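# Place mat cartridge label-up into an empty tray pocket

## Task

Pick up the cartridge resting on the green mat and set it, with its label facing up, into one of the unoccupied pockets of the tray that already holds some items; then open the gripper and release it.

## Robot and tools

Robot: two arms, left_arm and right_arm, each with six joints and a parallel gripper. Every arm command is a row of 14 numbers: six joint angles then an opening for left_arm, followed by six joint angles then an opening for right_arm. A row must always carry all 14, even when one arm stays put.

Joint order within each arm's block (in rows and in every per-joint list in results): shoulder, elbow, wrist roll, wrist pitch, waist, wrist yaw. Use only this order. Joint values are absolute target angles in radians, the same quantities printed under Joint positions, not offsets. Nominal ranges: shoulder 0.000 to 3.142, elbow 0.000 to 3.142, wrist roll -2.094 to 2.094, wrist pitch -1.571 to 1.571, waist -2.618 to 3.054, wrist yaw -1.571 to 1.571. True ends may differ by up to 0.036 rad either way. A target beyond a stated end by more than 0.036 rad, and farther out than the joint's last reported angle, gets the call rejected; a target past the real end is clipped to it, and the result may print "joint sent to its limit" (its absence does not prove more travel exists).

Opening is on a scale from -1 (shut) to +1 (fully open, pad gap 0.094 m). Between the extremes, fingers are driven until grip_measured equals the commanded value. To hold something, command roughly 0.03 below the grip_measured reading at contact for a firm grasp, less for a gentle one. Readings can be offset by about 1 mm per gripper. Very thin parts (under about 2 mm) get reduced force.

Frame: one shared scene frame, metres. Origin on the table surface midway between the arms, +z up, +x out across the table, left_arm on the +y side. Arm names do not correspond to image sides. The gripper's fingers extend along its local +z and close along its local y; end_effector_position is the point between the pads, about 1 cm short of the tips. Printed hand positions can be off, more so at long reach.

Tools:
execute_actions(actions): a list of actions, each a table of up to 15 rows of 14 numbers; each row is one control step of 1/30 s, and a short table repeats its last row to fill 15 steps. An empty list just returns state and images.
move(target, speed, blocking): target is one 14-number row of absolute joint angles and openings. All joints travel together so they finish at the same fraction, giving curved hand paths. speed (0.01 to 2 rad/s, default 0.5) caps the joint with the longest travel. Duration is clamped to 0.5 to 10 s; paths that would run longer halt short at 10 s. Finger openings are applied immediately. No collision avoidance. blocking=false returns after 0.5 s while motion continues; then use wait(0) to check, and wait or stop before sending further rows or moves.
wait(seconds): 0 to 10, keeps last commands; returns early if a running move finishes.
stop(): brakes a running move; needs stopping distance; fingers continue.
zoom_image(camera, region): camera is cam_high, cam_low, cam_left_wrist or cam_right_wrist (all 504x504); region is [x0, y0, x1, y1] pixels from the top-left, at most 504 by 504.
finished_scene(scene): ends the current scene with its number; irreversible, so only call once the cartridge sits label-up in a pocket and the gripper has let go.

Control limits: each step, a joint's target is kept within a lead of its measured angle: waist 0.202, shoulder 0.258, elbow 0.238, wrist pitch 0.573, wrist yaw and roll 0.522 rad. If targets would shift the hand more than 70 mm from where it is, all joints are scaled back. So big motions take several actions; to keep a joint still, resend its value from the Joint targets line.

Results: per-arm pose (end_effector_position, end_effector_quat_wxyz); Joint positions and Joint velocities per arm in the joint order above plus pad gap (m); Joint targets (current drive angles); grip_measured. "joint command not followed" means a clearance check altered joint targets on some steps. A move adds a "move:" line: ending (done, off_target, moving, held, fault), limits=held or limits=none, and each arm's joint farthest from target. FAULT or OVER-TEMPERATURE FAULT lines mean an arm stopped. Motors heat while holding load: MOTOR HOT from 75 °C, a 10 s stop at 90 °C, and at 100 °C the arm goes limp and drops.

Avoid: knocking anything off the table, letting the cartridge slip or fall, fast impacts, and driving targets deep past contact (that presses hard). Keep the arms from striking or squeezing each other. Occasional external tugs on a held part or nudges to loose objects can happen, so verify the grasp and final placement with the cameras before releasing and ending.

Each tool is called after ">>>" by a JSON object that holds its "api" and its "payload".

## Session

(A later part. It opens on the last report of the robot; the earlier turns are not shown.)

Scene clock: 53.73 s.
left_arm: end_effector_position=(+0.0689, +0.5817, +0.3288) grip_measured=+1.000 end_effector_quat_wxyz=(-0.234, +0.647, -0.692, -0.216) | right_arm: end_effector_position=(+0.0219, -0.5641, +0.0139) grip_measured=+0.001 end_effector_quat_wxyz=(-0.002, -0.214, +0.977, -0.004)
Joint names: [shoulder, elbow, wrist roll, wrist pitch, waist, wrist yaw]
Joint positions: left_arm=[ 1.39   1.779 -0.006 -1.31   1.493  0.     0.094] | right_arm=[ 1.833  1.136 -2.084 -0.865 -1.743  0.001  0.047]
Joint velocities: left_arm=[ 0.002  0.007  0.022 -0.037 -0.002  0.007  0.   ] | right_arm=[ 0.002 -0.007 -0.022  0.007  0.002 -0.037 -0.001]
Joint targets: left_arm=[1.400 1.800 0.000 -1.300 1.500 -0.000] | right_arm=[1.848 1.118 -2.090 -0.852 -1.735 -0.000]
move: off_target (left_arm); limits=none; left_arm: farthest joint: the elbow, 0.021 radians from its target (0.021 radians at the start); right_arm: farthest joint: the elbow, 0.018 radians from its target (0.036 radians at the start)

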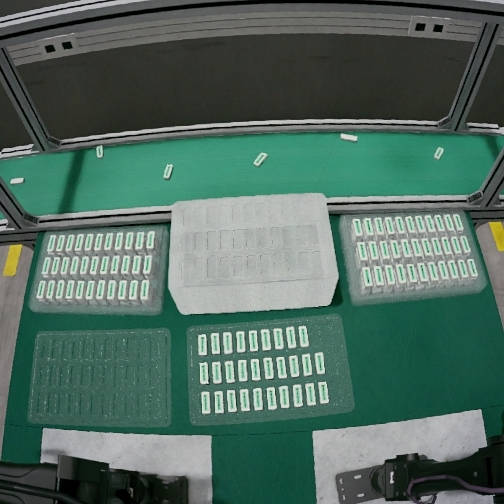

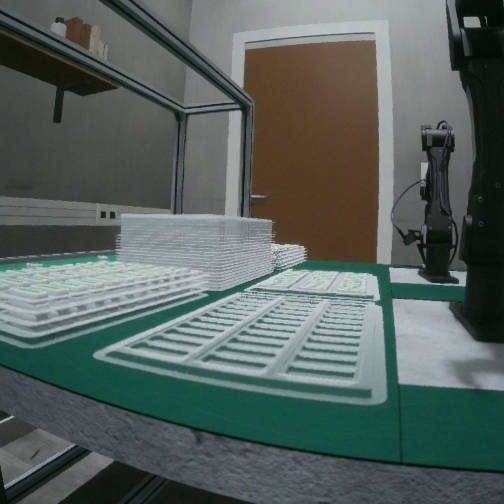

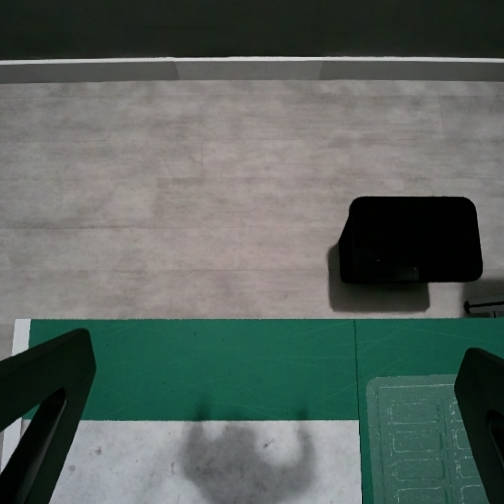

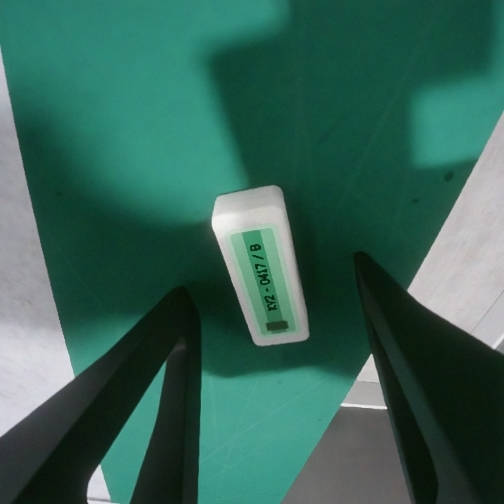

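>>> {"api": "move", "payload": {"target": [1.4,1.8,0,-1.3,1.5,0,1, 1.848,1.093,-2.09,-0.83,-1.735,0,0], "speed": 0.04}}

Scene clock: 57.03 s.
left_arm: end_effector_position=(+0.0689, +0.5817, +0.3288) grip_measured=+1.000 end_effector_quat_wxyz=(-0.234, +0.647, -0.692, -0.216) | right_arm: end_effector_position=(+0.0218, -0.5646, +0.0114) grip_measured=+0.001 end_effector_quat_wxyz=(-0.003, -0.215, +0.977, -0.007)
Joint names: [shoulder, elbow, wrist roll, wrist pitch, waist, wrist yaw]
Joint positions: left_arm=[ 1.39   1.779 -0.006 -1.31   1.493  0.     0.094] | right_arm=[ 1.833  1.125 -2.084 -0.847 -1.743  0.001  0.047]
Joint velocities: left_arm=[-0.012 -0.012  0.037 -0.037 -0.002 -0.051  0.   ] | right_arm=[ 0.012 -0.007 -0.022  0.007 -0.012  0.022 -0.   ]
Joint targets: left_arm=[1.400 1.800 -0.000 -1.300 1.500 0.000] | right_arm=[1.848 1.093 -2.090 -0.830 -1.735 -0.000]
move: off_target (left_arm, right_arm); limits=none; left_arm: farthest joint: the elbow, 0.021 radians from its target (0.021 radians at the start); right_arm: farthest joint: the elbow, 0.032 radians from its target (0.043 radians at the start)

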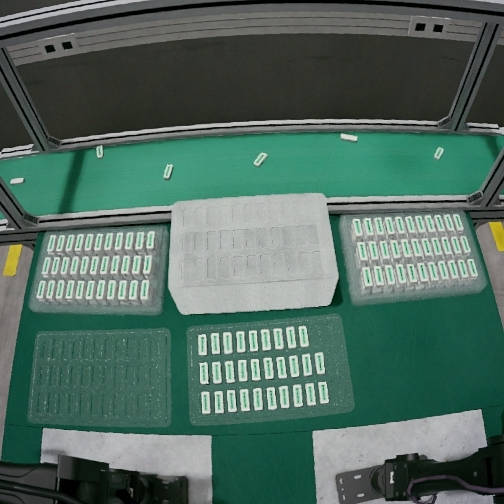

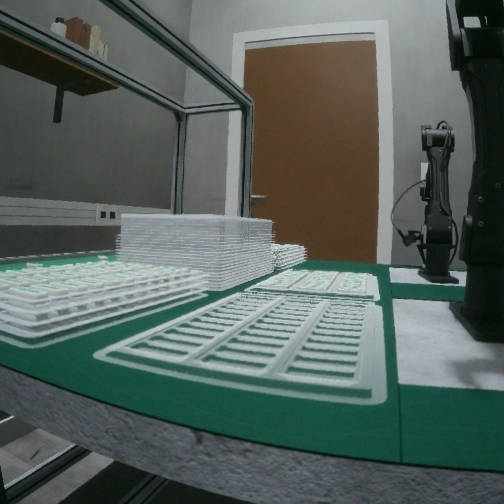

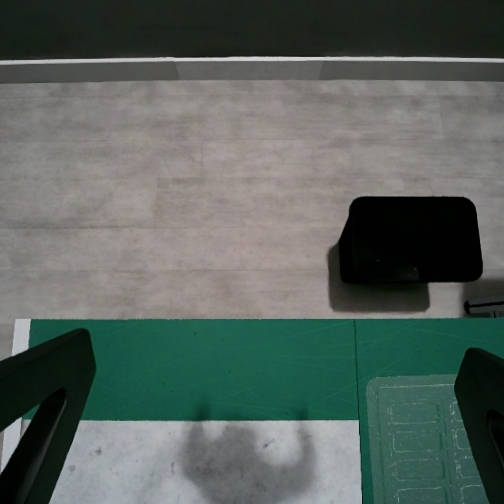

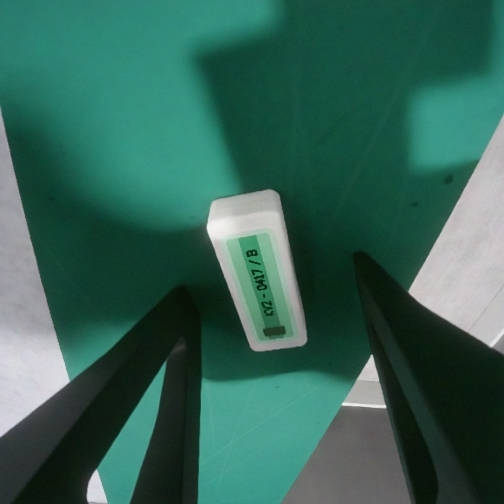

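On the table. Ease up slightly and close.

>>> {"api": "move", "payload": {"target": [1.4,1.8,0,-1.3,1.5,0,1, 1.83,1.17,-2.09,-0.845,-1.735,0,0], "speed": 0.06}}

>>> {"api": "move", "payload": {"target": [1.4,1.8,0,-1.3,1.5,0,1, 1.83,1.17,-2.09,-0.845,-1.735,0,-0.62]}}

>>> {"api": "move", "payload": {"target": [1.4,1.8,0,-1.3,1.5,0,1, 1.83,1.17,-2.09,-0.845,-1.735,0,-0.71]}}

Scene clock: 61.63 s.
left_arm: end_effector_position=(+0.0689, +0.5817, +0.3288) grip_measured=+1.000 end_effector_quat_wxyz=(-0.234, +0.647, -0.692, -0.216) | right_arm: end_effector_position=(+0.0216, -0.5680, +0.0136) grip_measured=+0.001 end_effector_quat_wxyz=(-0.004, -0.215, +0.977, -0.012)
Joint names: [shoulder, elbow, wrist roll, wrist pitch, waist, wrist yaw]
Joint positions: left_arm=[ 1.39   1.779 -0.006 -1.31   1.493  0.     0.094] | right_arm=[ 1.833  1.134 -2.084 -0.847 -1.743  0.001  0.047]
Joint velocities: left_arm=[-0.007 -0.007 -0.051 -0.007  0.007 -0.007  0.   ] | right_arm=[-0.002 -0.002 -0.022 -0.007 -0.002 -0.066 -0.001]
Joint targets: left_arm=[1.400 1.800 0.000 -1.300 1.500 0.000] | right_arm=[1.830 1.170 -2.090 -0.845 -1.735 -0.000]
move: off_target (left_arm, right_arm); limits=none; left_arm: farthest joint: the elbow, 0.021 radians from its target (0.021 radians at the start); right_arm: farthest joint: the elbow, 0.036 radians from its target (0.045 radians at the start)

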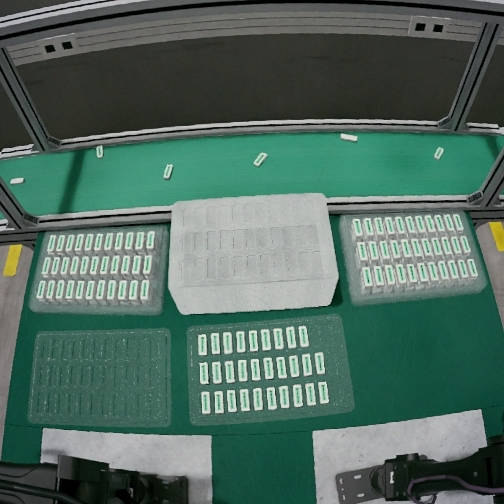

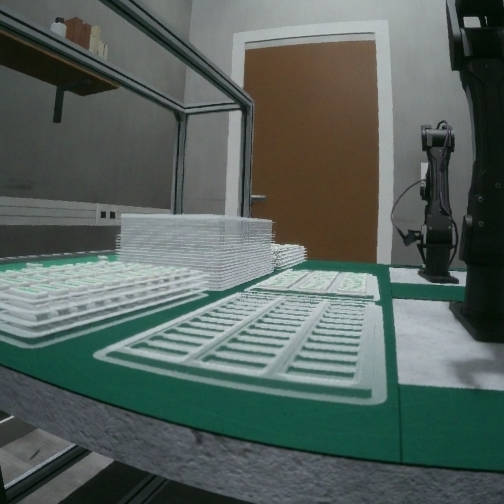

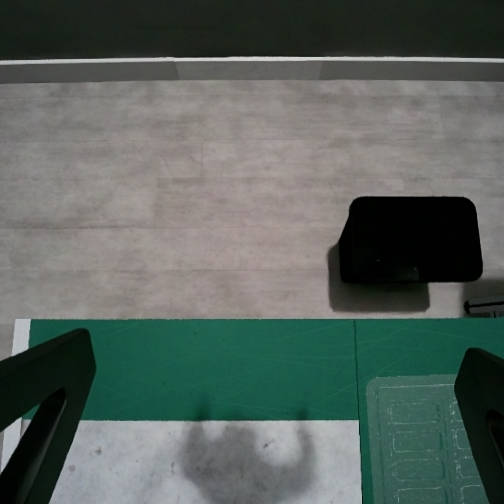

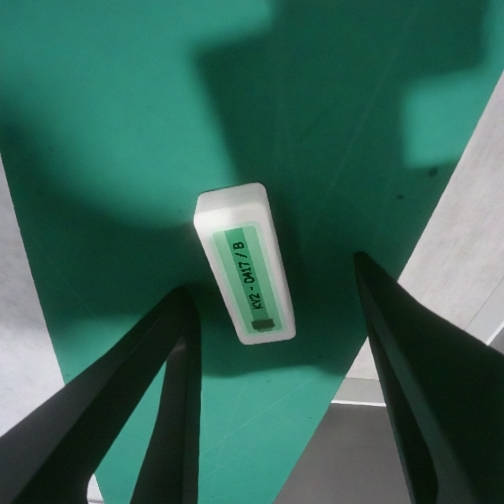

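Scene clock: 62.33 s.
left_arm: end_effector_position=(+0.0689, +0.5817, +0.3288) grip_measured=+1.000 end_effector_quat_wxyz=(-0.234, +0.647, -0.692, -0.216) | right_arm: end_effector_position=(+0.0216, -0.5680, +0.0136) grip_measured=-0.619 end_effector_quat_wxyz=(-0.004, -0.215, +0.977, -0.012)
Joint names: [shoulder, elbow, wrist roll, wrist pitch, waist, wrist yaw]
Joint positions: left_arm=[ 1.39   1.779 -0.006 -1.31   1.493  0.     0.094] | right_arm=[ 1.833  1.134 -2.084 -0.847 -1.743  0.001  0.018]
Joint velocities: left_arm=[-0.007  0.007 -0.037 -0.037 -0.007 -0.051  0.   ] | right_arm=[-0.002 -0.002  0.081 -0.066 -0.022  0.007 -0.   ]
Joint targets: left_arm=[1.400 1.800 0.000 -1.300 1.500 -0.000] | right_arm=[1.830 1.170 -2.090 -0.845 -1.735 -0.000]
move: off_target (left_arm, right_arm); limits=none; left_arm: farthest joint: the elbow, 0.021 radians from its target (0.021 radians at the start); right_arm: farthest joint: the elbow, 0.036 radians from its target (0.036 radians at the start)

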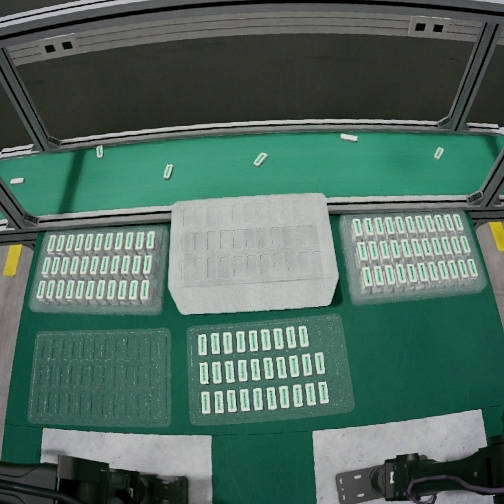

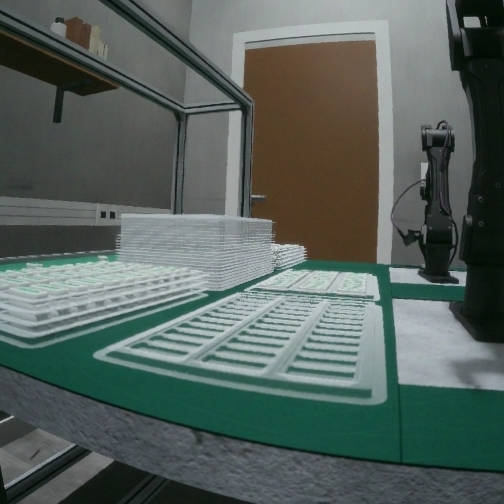

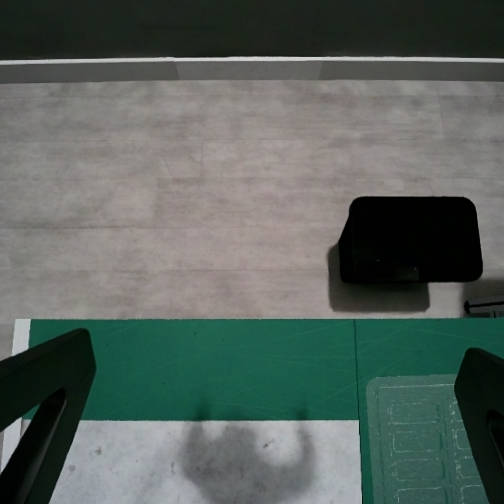

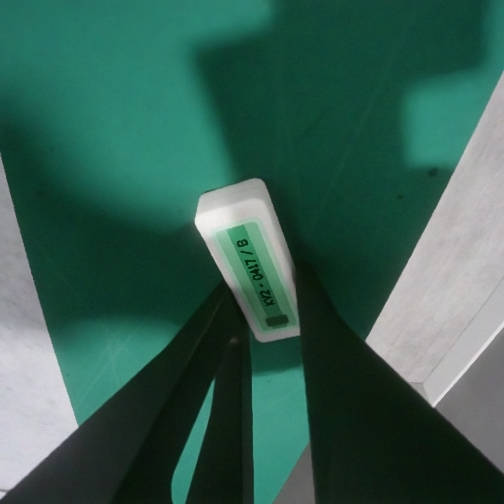

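Scene clock: 63.03 s.
left_arm: end_effector_position=(+0.0689, +0.5817, +0.3288) grip_measured=+1.000 end_effector_quat_wxyz=(-0.234, +0.647, -0.692, -0.216) | right_arm: end_effector_position=(+0.0216, -0.5680, +0.0136) grip_measured=-0.681 end_effector_quat_wxyz=(-0.004, -0.215, +0.977, -0.012)
Joint names: [shoulder, elbow, wrist roll, wrist pitch, waist, wrist yaw]
Joint positions: left_arm=[ 1.39   1.779 -0.006 -1.31   1.493  0.     0.094] | right_arm=[ 1.833  1.134 -2.084 -0.847 -1.743  0.001  0.015]
Joint velocities: left_arm=[-0.017 -0.002 -0.066 -0.007 -0.002  0.007  0.   ] | right_arm=[-0.012 -0.007 -0.037  0.022 -0.017  0.051 -0.001]
Joint targets: left_arm=[1.400 1.800 -0.000 -1.300 1.500 0.000] | right_arm=[1.830 1.170 -2.090 -0.845 -1.735 0.000]
move: off_target (left_arm, right_arm); limits=none; left_arm: farthest joint: the elbow, 0.021 radians from its target (0.021 radians at the start); right_arm: farthest joint: the elbow, 0.036 radians from its target (0.036 radians at the start)

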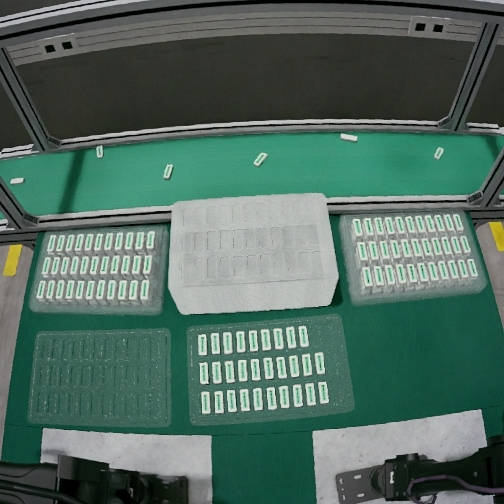

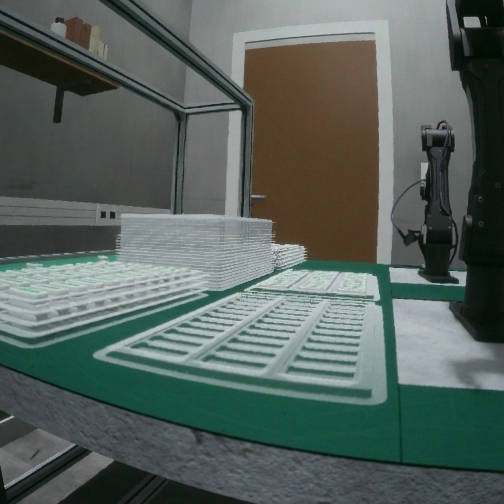

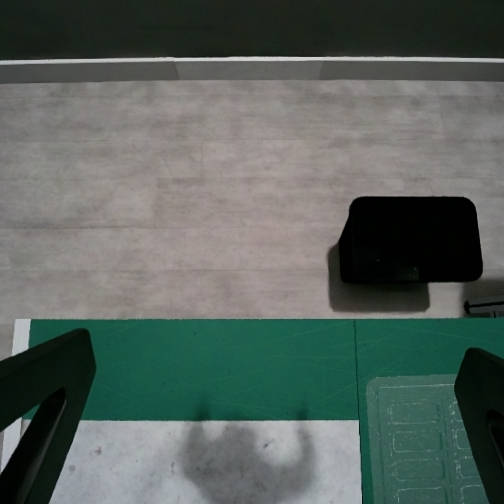

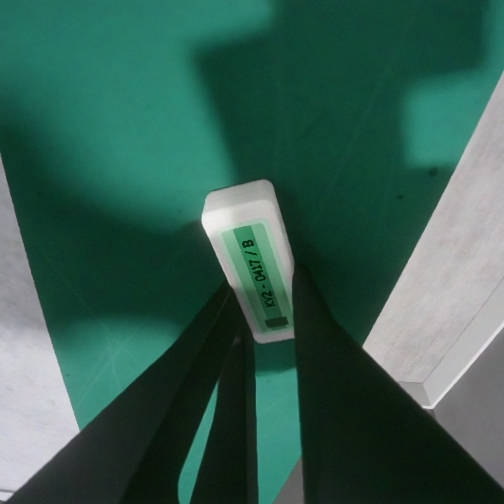

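>>> {"api": "move", "payload": {"target": [1.4,1.8,0,-1.3,1.5,0,1, 1.7,1.25,-2.0,-1.06,-1.7,0,-0.712], "speed": 0.2}}

>>> {"api": "move", "payload": {"target": [1.4,1.8,0,-1.3,1.5,0,1, 1.62,1.09,0.3,-1.02,0.278,0,-0.712], "speed": 0.7}}

Scene clock: 68.83 s.
left_arm: end_effector_position=(+0.0689, +0.5817, +0.3288) grip_measured=+1.000 end_effector_quat_wxyz=(-0.234, +0.647, -0.692, -0.216) | right_arm: end_effector_position=(+0.0332, -0.5575, +0.0638) grip_measured=-0.681 end_effector_quat_wxyz=(-0.003, -0.194, +0.981, -0.011)
Joint names: [shoulder, elbow, wrist roll, wrist pitch, waist, wrist yaw]
Joint positions: left_arm=[ 1.39   1.779 -0.006 -1.31   1.493  0.     0.094] | right_arm=[ 1.726  1.216 -2.007 -1.037 -1.709  0.001  0.015]
Joint velocities: left_arm=[-0.002  0.022 -0.051 -0.022  0.007  0.051  0.   ] | right_arm=[-0.002 -0.007 -0.007 -0.022  0.027  0.037 -0.   ]
Joint targets: left_arm=[1.400 1.800 0.000 -1.300 1.500 -0.000] | right_arm=[1.700 1.250 -2.000 -1.060 -1.700 -0.000]
move: off_target (left_arm, right_arm); limits=none; left_arm: farthest joint: the elbow, 0.021 radians from its target (0.021 radians at the start); right_arm: farthest joint: the elbow, 0.034 radians from its target (0.116 radians at the start)

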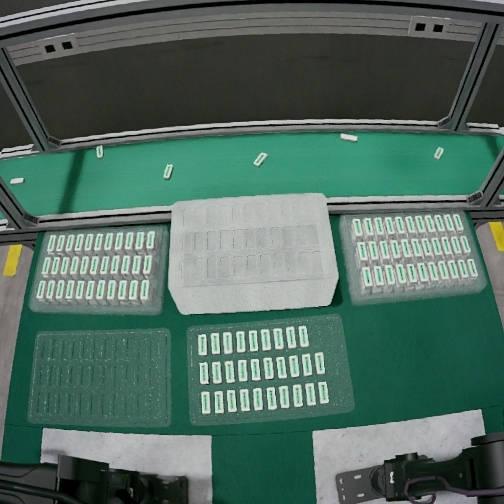

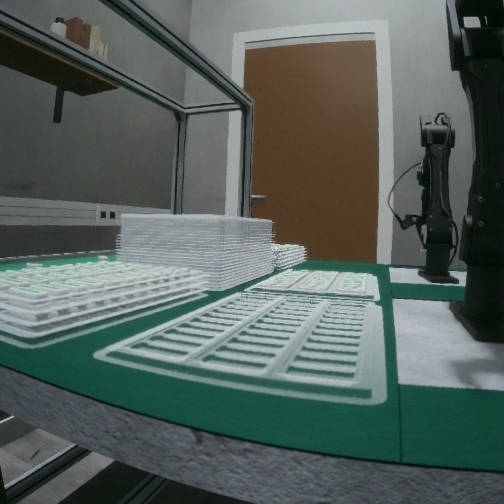

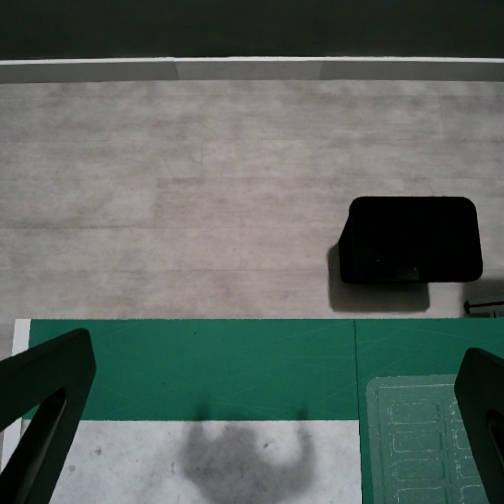

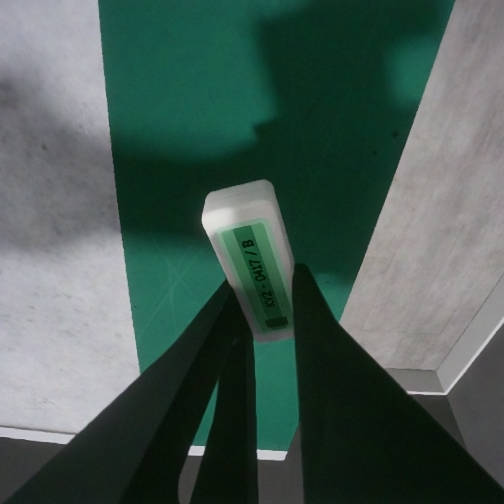

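Scene clock: 73.00 s.
left_arm: end_effector_position=(+0.0689, +0.5817, +0.3288) grip_measured=+1.000 end_effector_quat_wxyz=(-0.234, +0.647, -0.692, -0.216) | right_arm: end_effector_position=(+0.3074, -0.1466, +0.0584) grip_measured=-0.681 end_effector_quat_wxyz=(-0.004, -0.037, +0.999, -0.001)
Joint names: [shoulder, elbow, wrist roll, wrist pitch, waist, wrist yaw]
Joint positions: left_arm=[ 1.39   1.779 -0.006 -1.31   1.493  0.     0.094] | right_arm=[ 1.651  1.109  0.293 -1.036  0.276 -0.001  0.015]
Joint velocities: left_arm=[-0.007  0.002  0.037  0.007  0.007 -0.022  0.   ] | right_arm=[ 0.002 -0.007  0.081 -0.051 -0.022  0.007  0.   ]
Joint targets: left_arm=[1.400 1.800 0.000 -1.300 1.500 0.000] | right_arm=[1.620 1.090 0.300 -1.020 0.278 0.000]
move: off_target (left_arm, right_arm); limits=none; left_arm: farthest joint: the elbow, 0.021 radians from its target (0.021 radians at the start); right_arm: farthest joint: the shoulder, 0.031 radians from its target (0.106 radians at the start)

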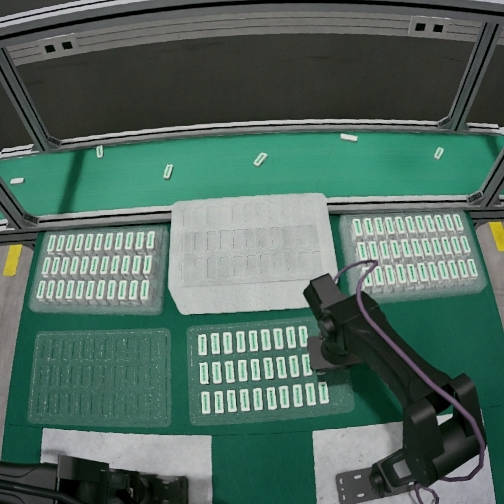

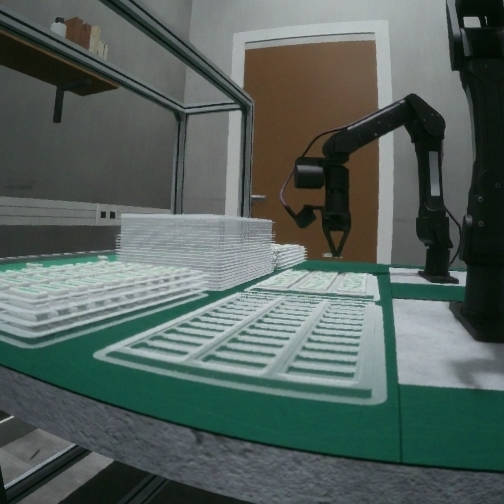

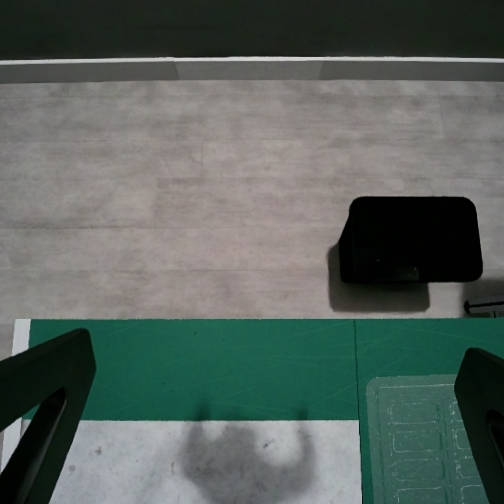

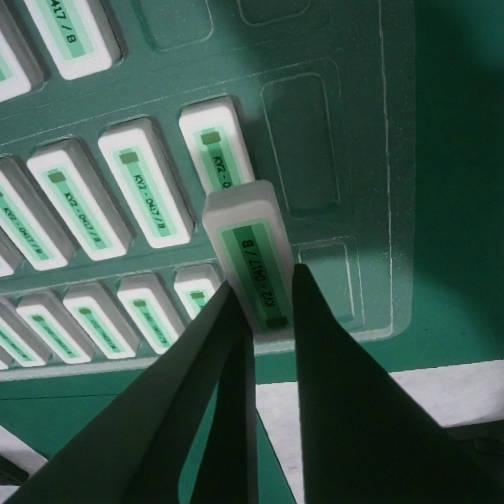

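>>> {"api": "move", "payload": {"target": [1.4,1.8,0,-1.3,1.5,0,1, 1.715,1.045,0.215,-0.912,0.197,0,-0.712], "speed": 0.12}}

Scene clock: 81.50 s.
left_arm: end_effector_position=(+0.0689, +0.5817, +0.3288) grip_measured=+1.000 end_effector_quat_wxyz=(-0.234, +0.647, -0.692, -0.216) | right_arm: end_effector_position=(+0.3204, -0.1632, +0.0329) grip_measured=-0.681 end_effector_quat_wxyz=(-0.001, -0.038, +0.999, +0.000)
Joint names: [shoulder, elbow, wrist roll, wrist pitch, waist, wrist yaw]
Joint positions: left_arm=[ 1.39   1.779 -0.006 -1.31   1.493  0.     0.094] | right_arm=[ 1.706  1.063  0.222 -0.93   0.205 -0.001  0.015]
Joint velocities: left_arm=[ 0.007 -0.007 -0.007  0.022  0.012 -0.007  0.   ] | right_arm=[-0.012 -0.007 -0.037  0.051  0.017 -0.037  0.   ]
Joint targets: left_arm=[1.400 1.800 -0.000 -1.300 1.500 -0.000] | right_arm=[1.715 1.045 0.215 -0.912 0.197 -0.000]
move: off_target (left_arm); limits=none; left_arm: farthest joint: the elbow, 0.021 radians from its target (0.021 radians at the start); right_arm: farthest joint: the elbow, 0.018 radians from its target (0.064 radians at the start)

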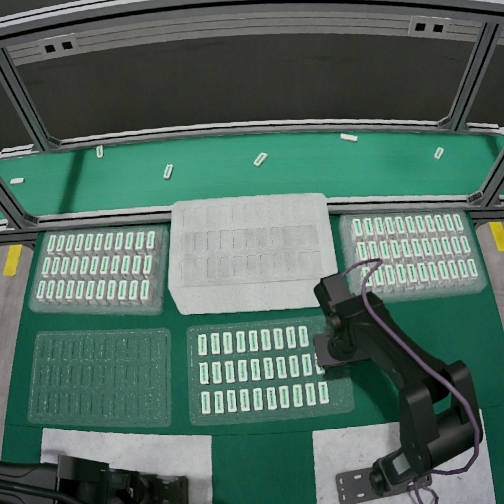

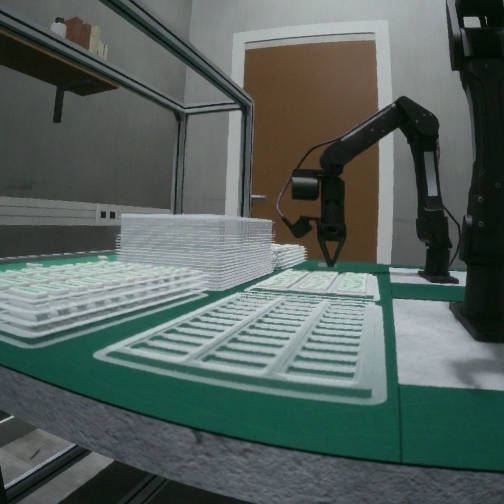

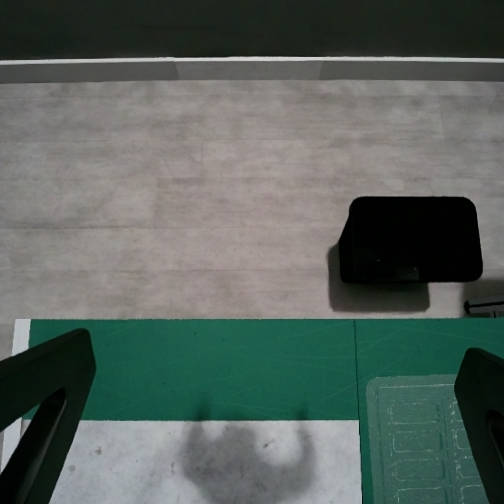

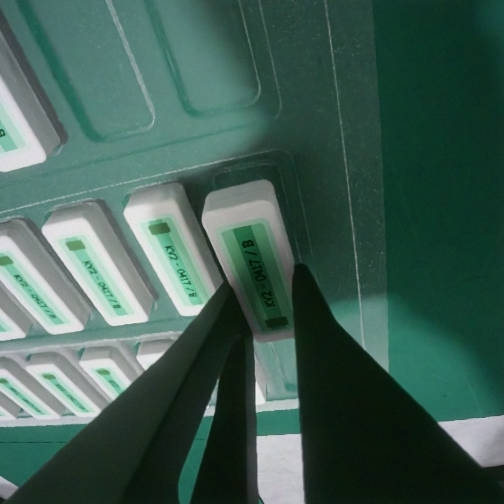

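>>> {"api": "move", "payload": {"target": [1.4,1.8,0,-1.3,1.5,0,1, 1.725,1.015,0.215,-0.868,0.19,0,-0.712], "speed": 0.05}}

Scene clock: 85.87 s.
left_arm: end_effector_position=(+0.0689, +0.5817, +0.3288) grip_measured=+1.000 end_effector_quat_wxyz=(-0.234, +0.647, -0.692, -0.216) | right_arm: end_effector_position=(+0.3216, -0.1646, +0.0262) grip_measured=-0.681 end_effector_quat_wxyz=(+0.006, -0.035, +0.999, +0.002)
Joint names: [shoulder, elbow, wrist roll, wrist pitch, waist, wrist yaw]
Joint positions: left_arm=[ 1.39   1.779 -0.006 -1.31   1.493  0.     0.094] | right_arm=[ 1.706  1.034  0.221 -0.887  0.199 -0.001  0.015]
Joint velocities: left_arm=[-0.012 -0.012 -0.037  0.022 -0.027 -0.007  0.   ] | right_arm=[-0.002 -0.002 -0.051 -0.022 -0.017  0.007  0.002]
Joint targets: left_arm=[1.400 1.800 0.000 -1.300 1.500 0.000] | right_arm=[1.725 1.015 0.215 -0.868 0.190 0.000]
move: off_target (left_arm); limits=none; left_arm: farthest joint: the elbow, 0.021 radians from its target (0.021 radians at the start); right_arm: farthest joint: the shoulder, 0.019 radians from its target (0.019 radians at the start)

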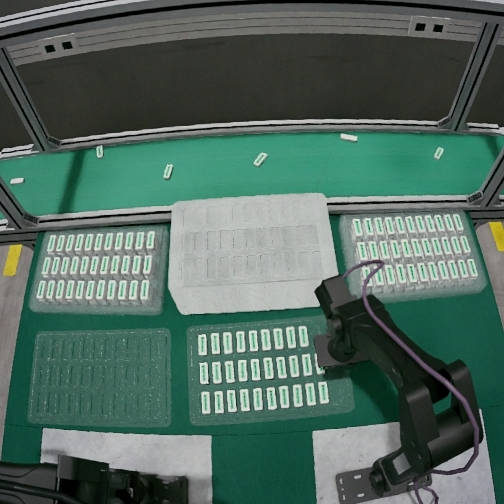

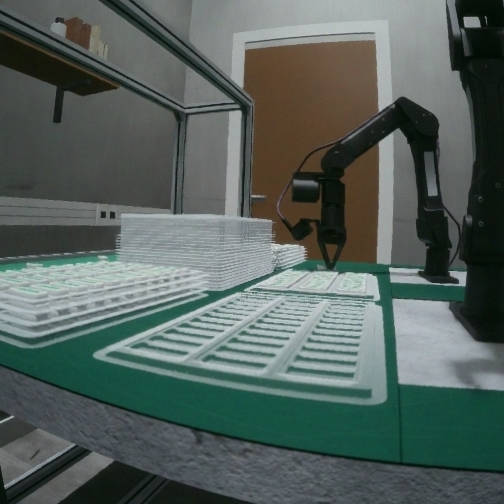

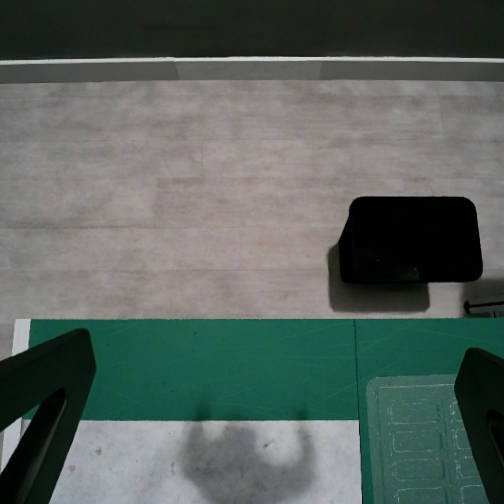

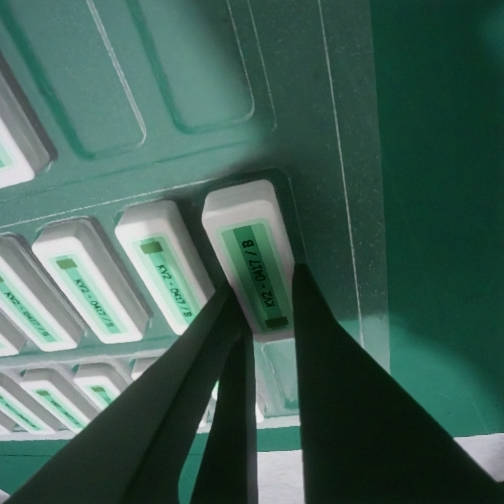

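>>> {"api": "move", "payload": {"target": [1.4,1.8,0,-1.3,1.5,0,1, 1.71,0.988,0.215,-0.85,0.192,0,-0.712], "speed": 0.04}}

Scene clock: 89.70 s.
left_arm: end_effector_position=(+0.0689, +0.5817, +0.3288) grip_measured=+1.000 end_effector_quat_wxyz=(-0.234, +0.647, -0.692, -0.216) | right_arm: end_effector_position=(+0.3167, -0.1661, +0.0201) grip_measured=-0.681 end_effector_quat_wxyz=(+0.002, -0.035, +0.999, +0.001)
Joint names: [shoulder, elbow, wrist roll, wrist pitch, waist, wrist yaw]
Joint positions: left_arm=[ 1.39   1.779 -0.006 -1.31   1.493  0.     0.094] | right_arm=[ 1.706  1.007  0.221 -0.869  0.199 -0.001  0.015]
Joint velocities: left_arm=[ 0.002 -0.017 -0.037  0.022 -0.007 -0.037  0.   ] | right_arm=[-0.007  0.002  0.007  0.022  0.007 -0.037  0.   ]
Joint targets: left_arm=[1.400 1.800 -0.000 -1.300 1.500 -0.000] | right_arm=[1.710 0.988 0.215 -0.850 0.192 0.000]
move: off_target (left_arm); limits=none; left_arm: farthest joint: the elbow, 0.021 radians from its target (0.021 radians at the start); right_arm: farthest joint: the elbow, 0.019 radians from its target (0.046 radians at the start)

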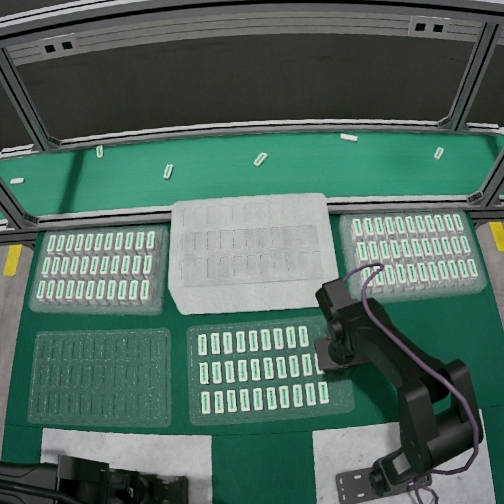

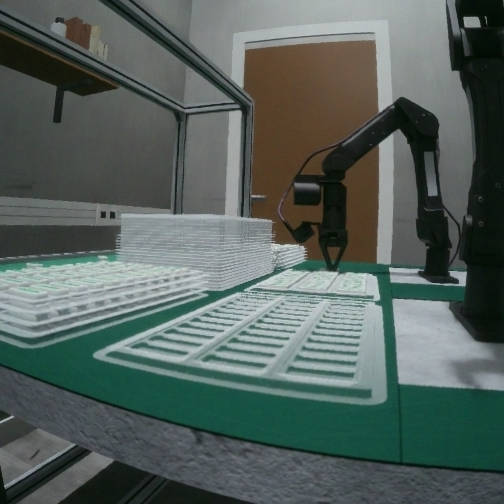

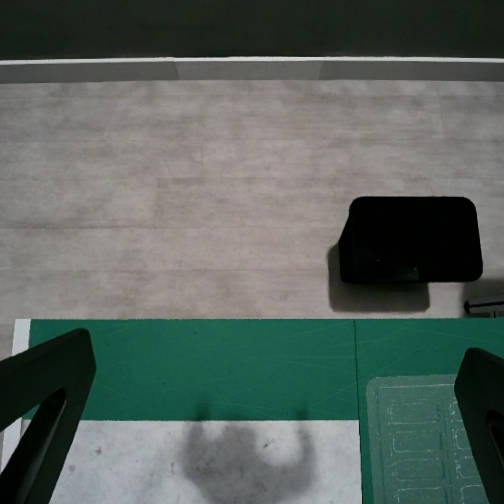

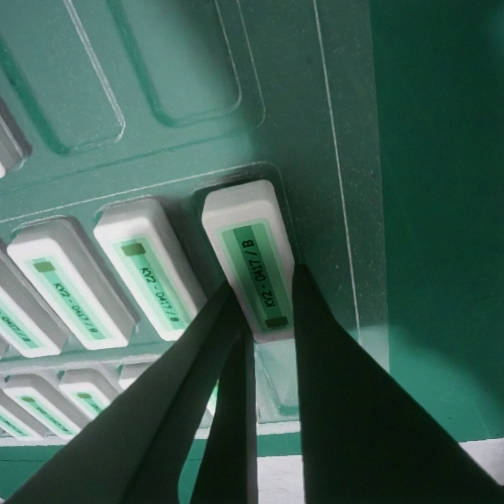

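>>> {"api": "move", "payload": {"target": [1.4,1.8,0,-1.3,1.5,0,1, 1.71,0.968,0.215,-0.822,0.211,0,-0.712], "speed": 0.03}}

Scene clock: 93.27 s.
left_arm: end_effector_position=(+0.0689, +0.5817, +0.3288) grip_measured=+1.000 end_effector_quat_wxyz=(-0.234, +0.647, -0.692, -0.216) | right_arm: end_effector_position=(+0.3191, -0.1653, +0.0180) grip_measured=-0.681 end_effector_quat_wxyz=(+0.009, -0.035, +0.999, +0.003)
Joint names: [shoulder, elbow, wrist roll, wrist pitch, waist, wrist yaw]
Joint positions: left_arm=[ 1.39   1.779 -0.006 -1.31   1.493  0.     0.094] | right_arm=[ 1.706  0.997  0.221 -0.845  0.199 -0.001  0.015]
Joint velocities: left_arm=[ 0.007  0.002  0.051 -0.007  0.007 -0.066  0.   ] | right_arm=[ 0.007 -0.007 -0.066 -0.051  0.022  0.007 -0.   ]
Joint targets: left_arm=[1.400 1.800 0.000 -1.300 1.500 0.000] | right_arm=[1.710 0.968 0.215 -0.822 0.211 -0.000]
move: off_target (left_arm, right_arm); limits=none; left_arm: farthest joint: the elbow, 0.021 radians from its target (0.021 radians at the start); right_arm: farthest joint: the elbow, 0.029 radians from its target (0.039 radians at the start)

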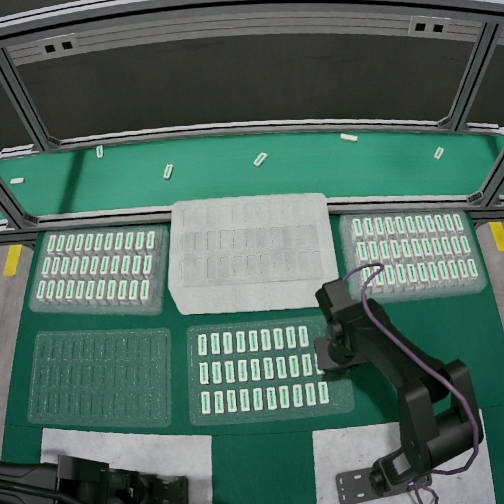

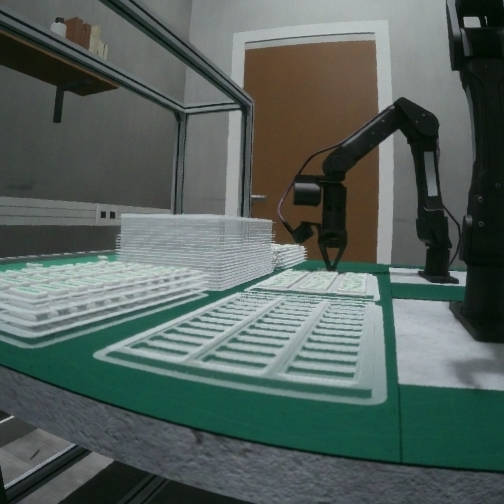

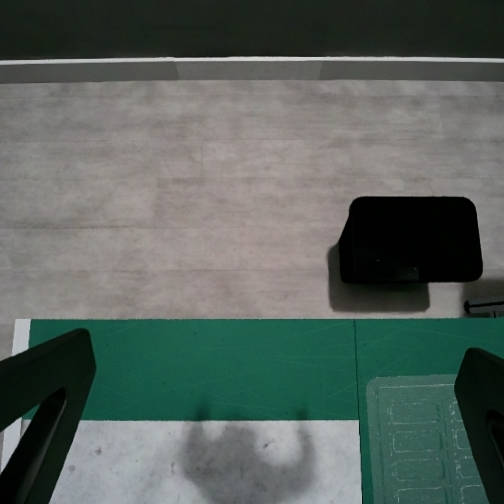

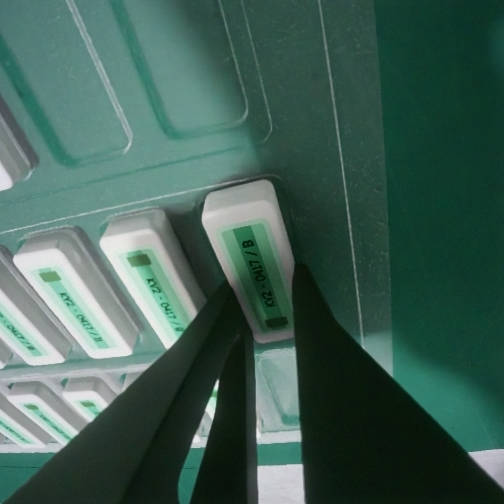

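>>> {"api": "move", "payload": {"target": [1.4,1.8,0,-1.3,1.5,0,1, 1.71,1.038,0.215,-0.89,0.213,0,-0.712], "speed": 0.05}}

Scene clock: 96.00 s.
left_arm: end_effector_position=(+0.0689, +0.5817, +0.3288) grip_measured=+1.000 end_effector_quat_wxyz=(-0.234, +0.647, -0.692, -0.216) | right_arm: end_effector_position=(+0.3142, -0.1655, +0.0188) grip_measured=-0.681 end_effector_quat_wxyz=(-0.002, -0.037, +0.999, +0.000)
Joint names: [shoulder, elbow, wrist roll, wrist pitch, waist, wrist yaw]
Joint positions: left_arm=[ 1.39   1.779 -0.006 -1.31   1.493  0.     0.094] | right_arm=[ 1.706  1.001  0.221 -0.869  0.204 -0.001  0.015]
Joint velocities: left_arm=[ 0.012 -0.027  0.022  0.007 -0.002 -0.037  0.   ] | right_arm=[-0.007  0.002 -0.022 -0.022 -0.002  0.037  0.001]
Joint targets: left_arm=[1.400 1.800 -0.000 -1.300 1.500 0.000] | right_arm=[1.710 1.038 0.215 -0.890 0.213 0.000]
move: off_target (left_arm, right_arm); limits=none; left_arm: farthest joint: the elbow, 0.021 radians from its target (0.021 radians at the start); right_arm: farthest joint: the elbow, 0.037 radians from its target (0.041 radians at the start)

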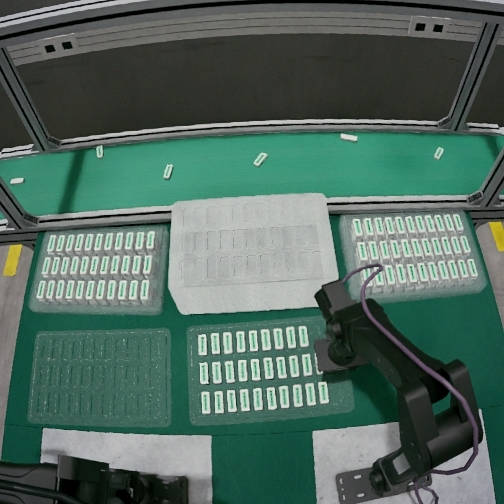

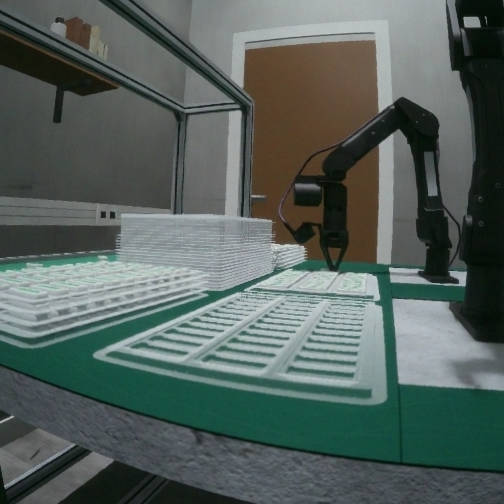

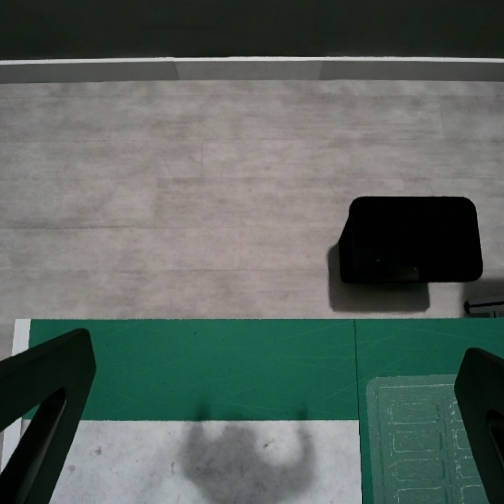

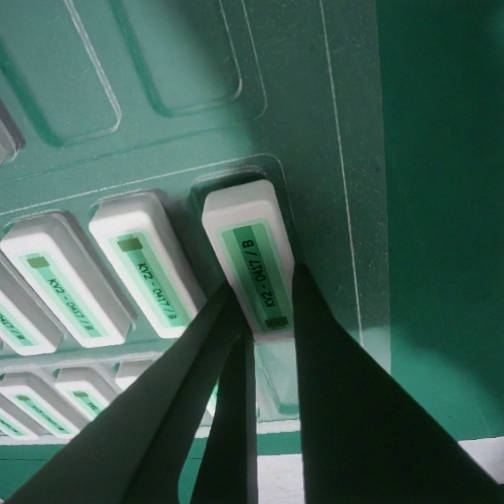

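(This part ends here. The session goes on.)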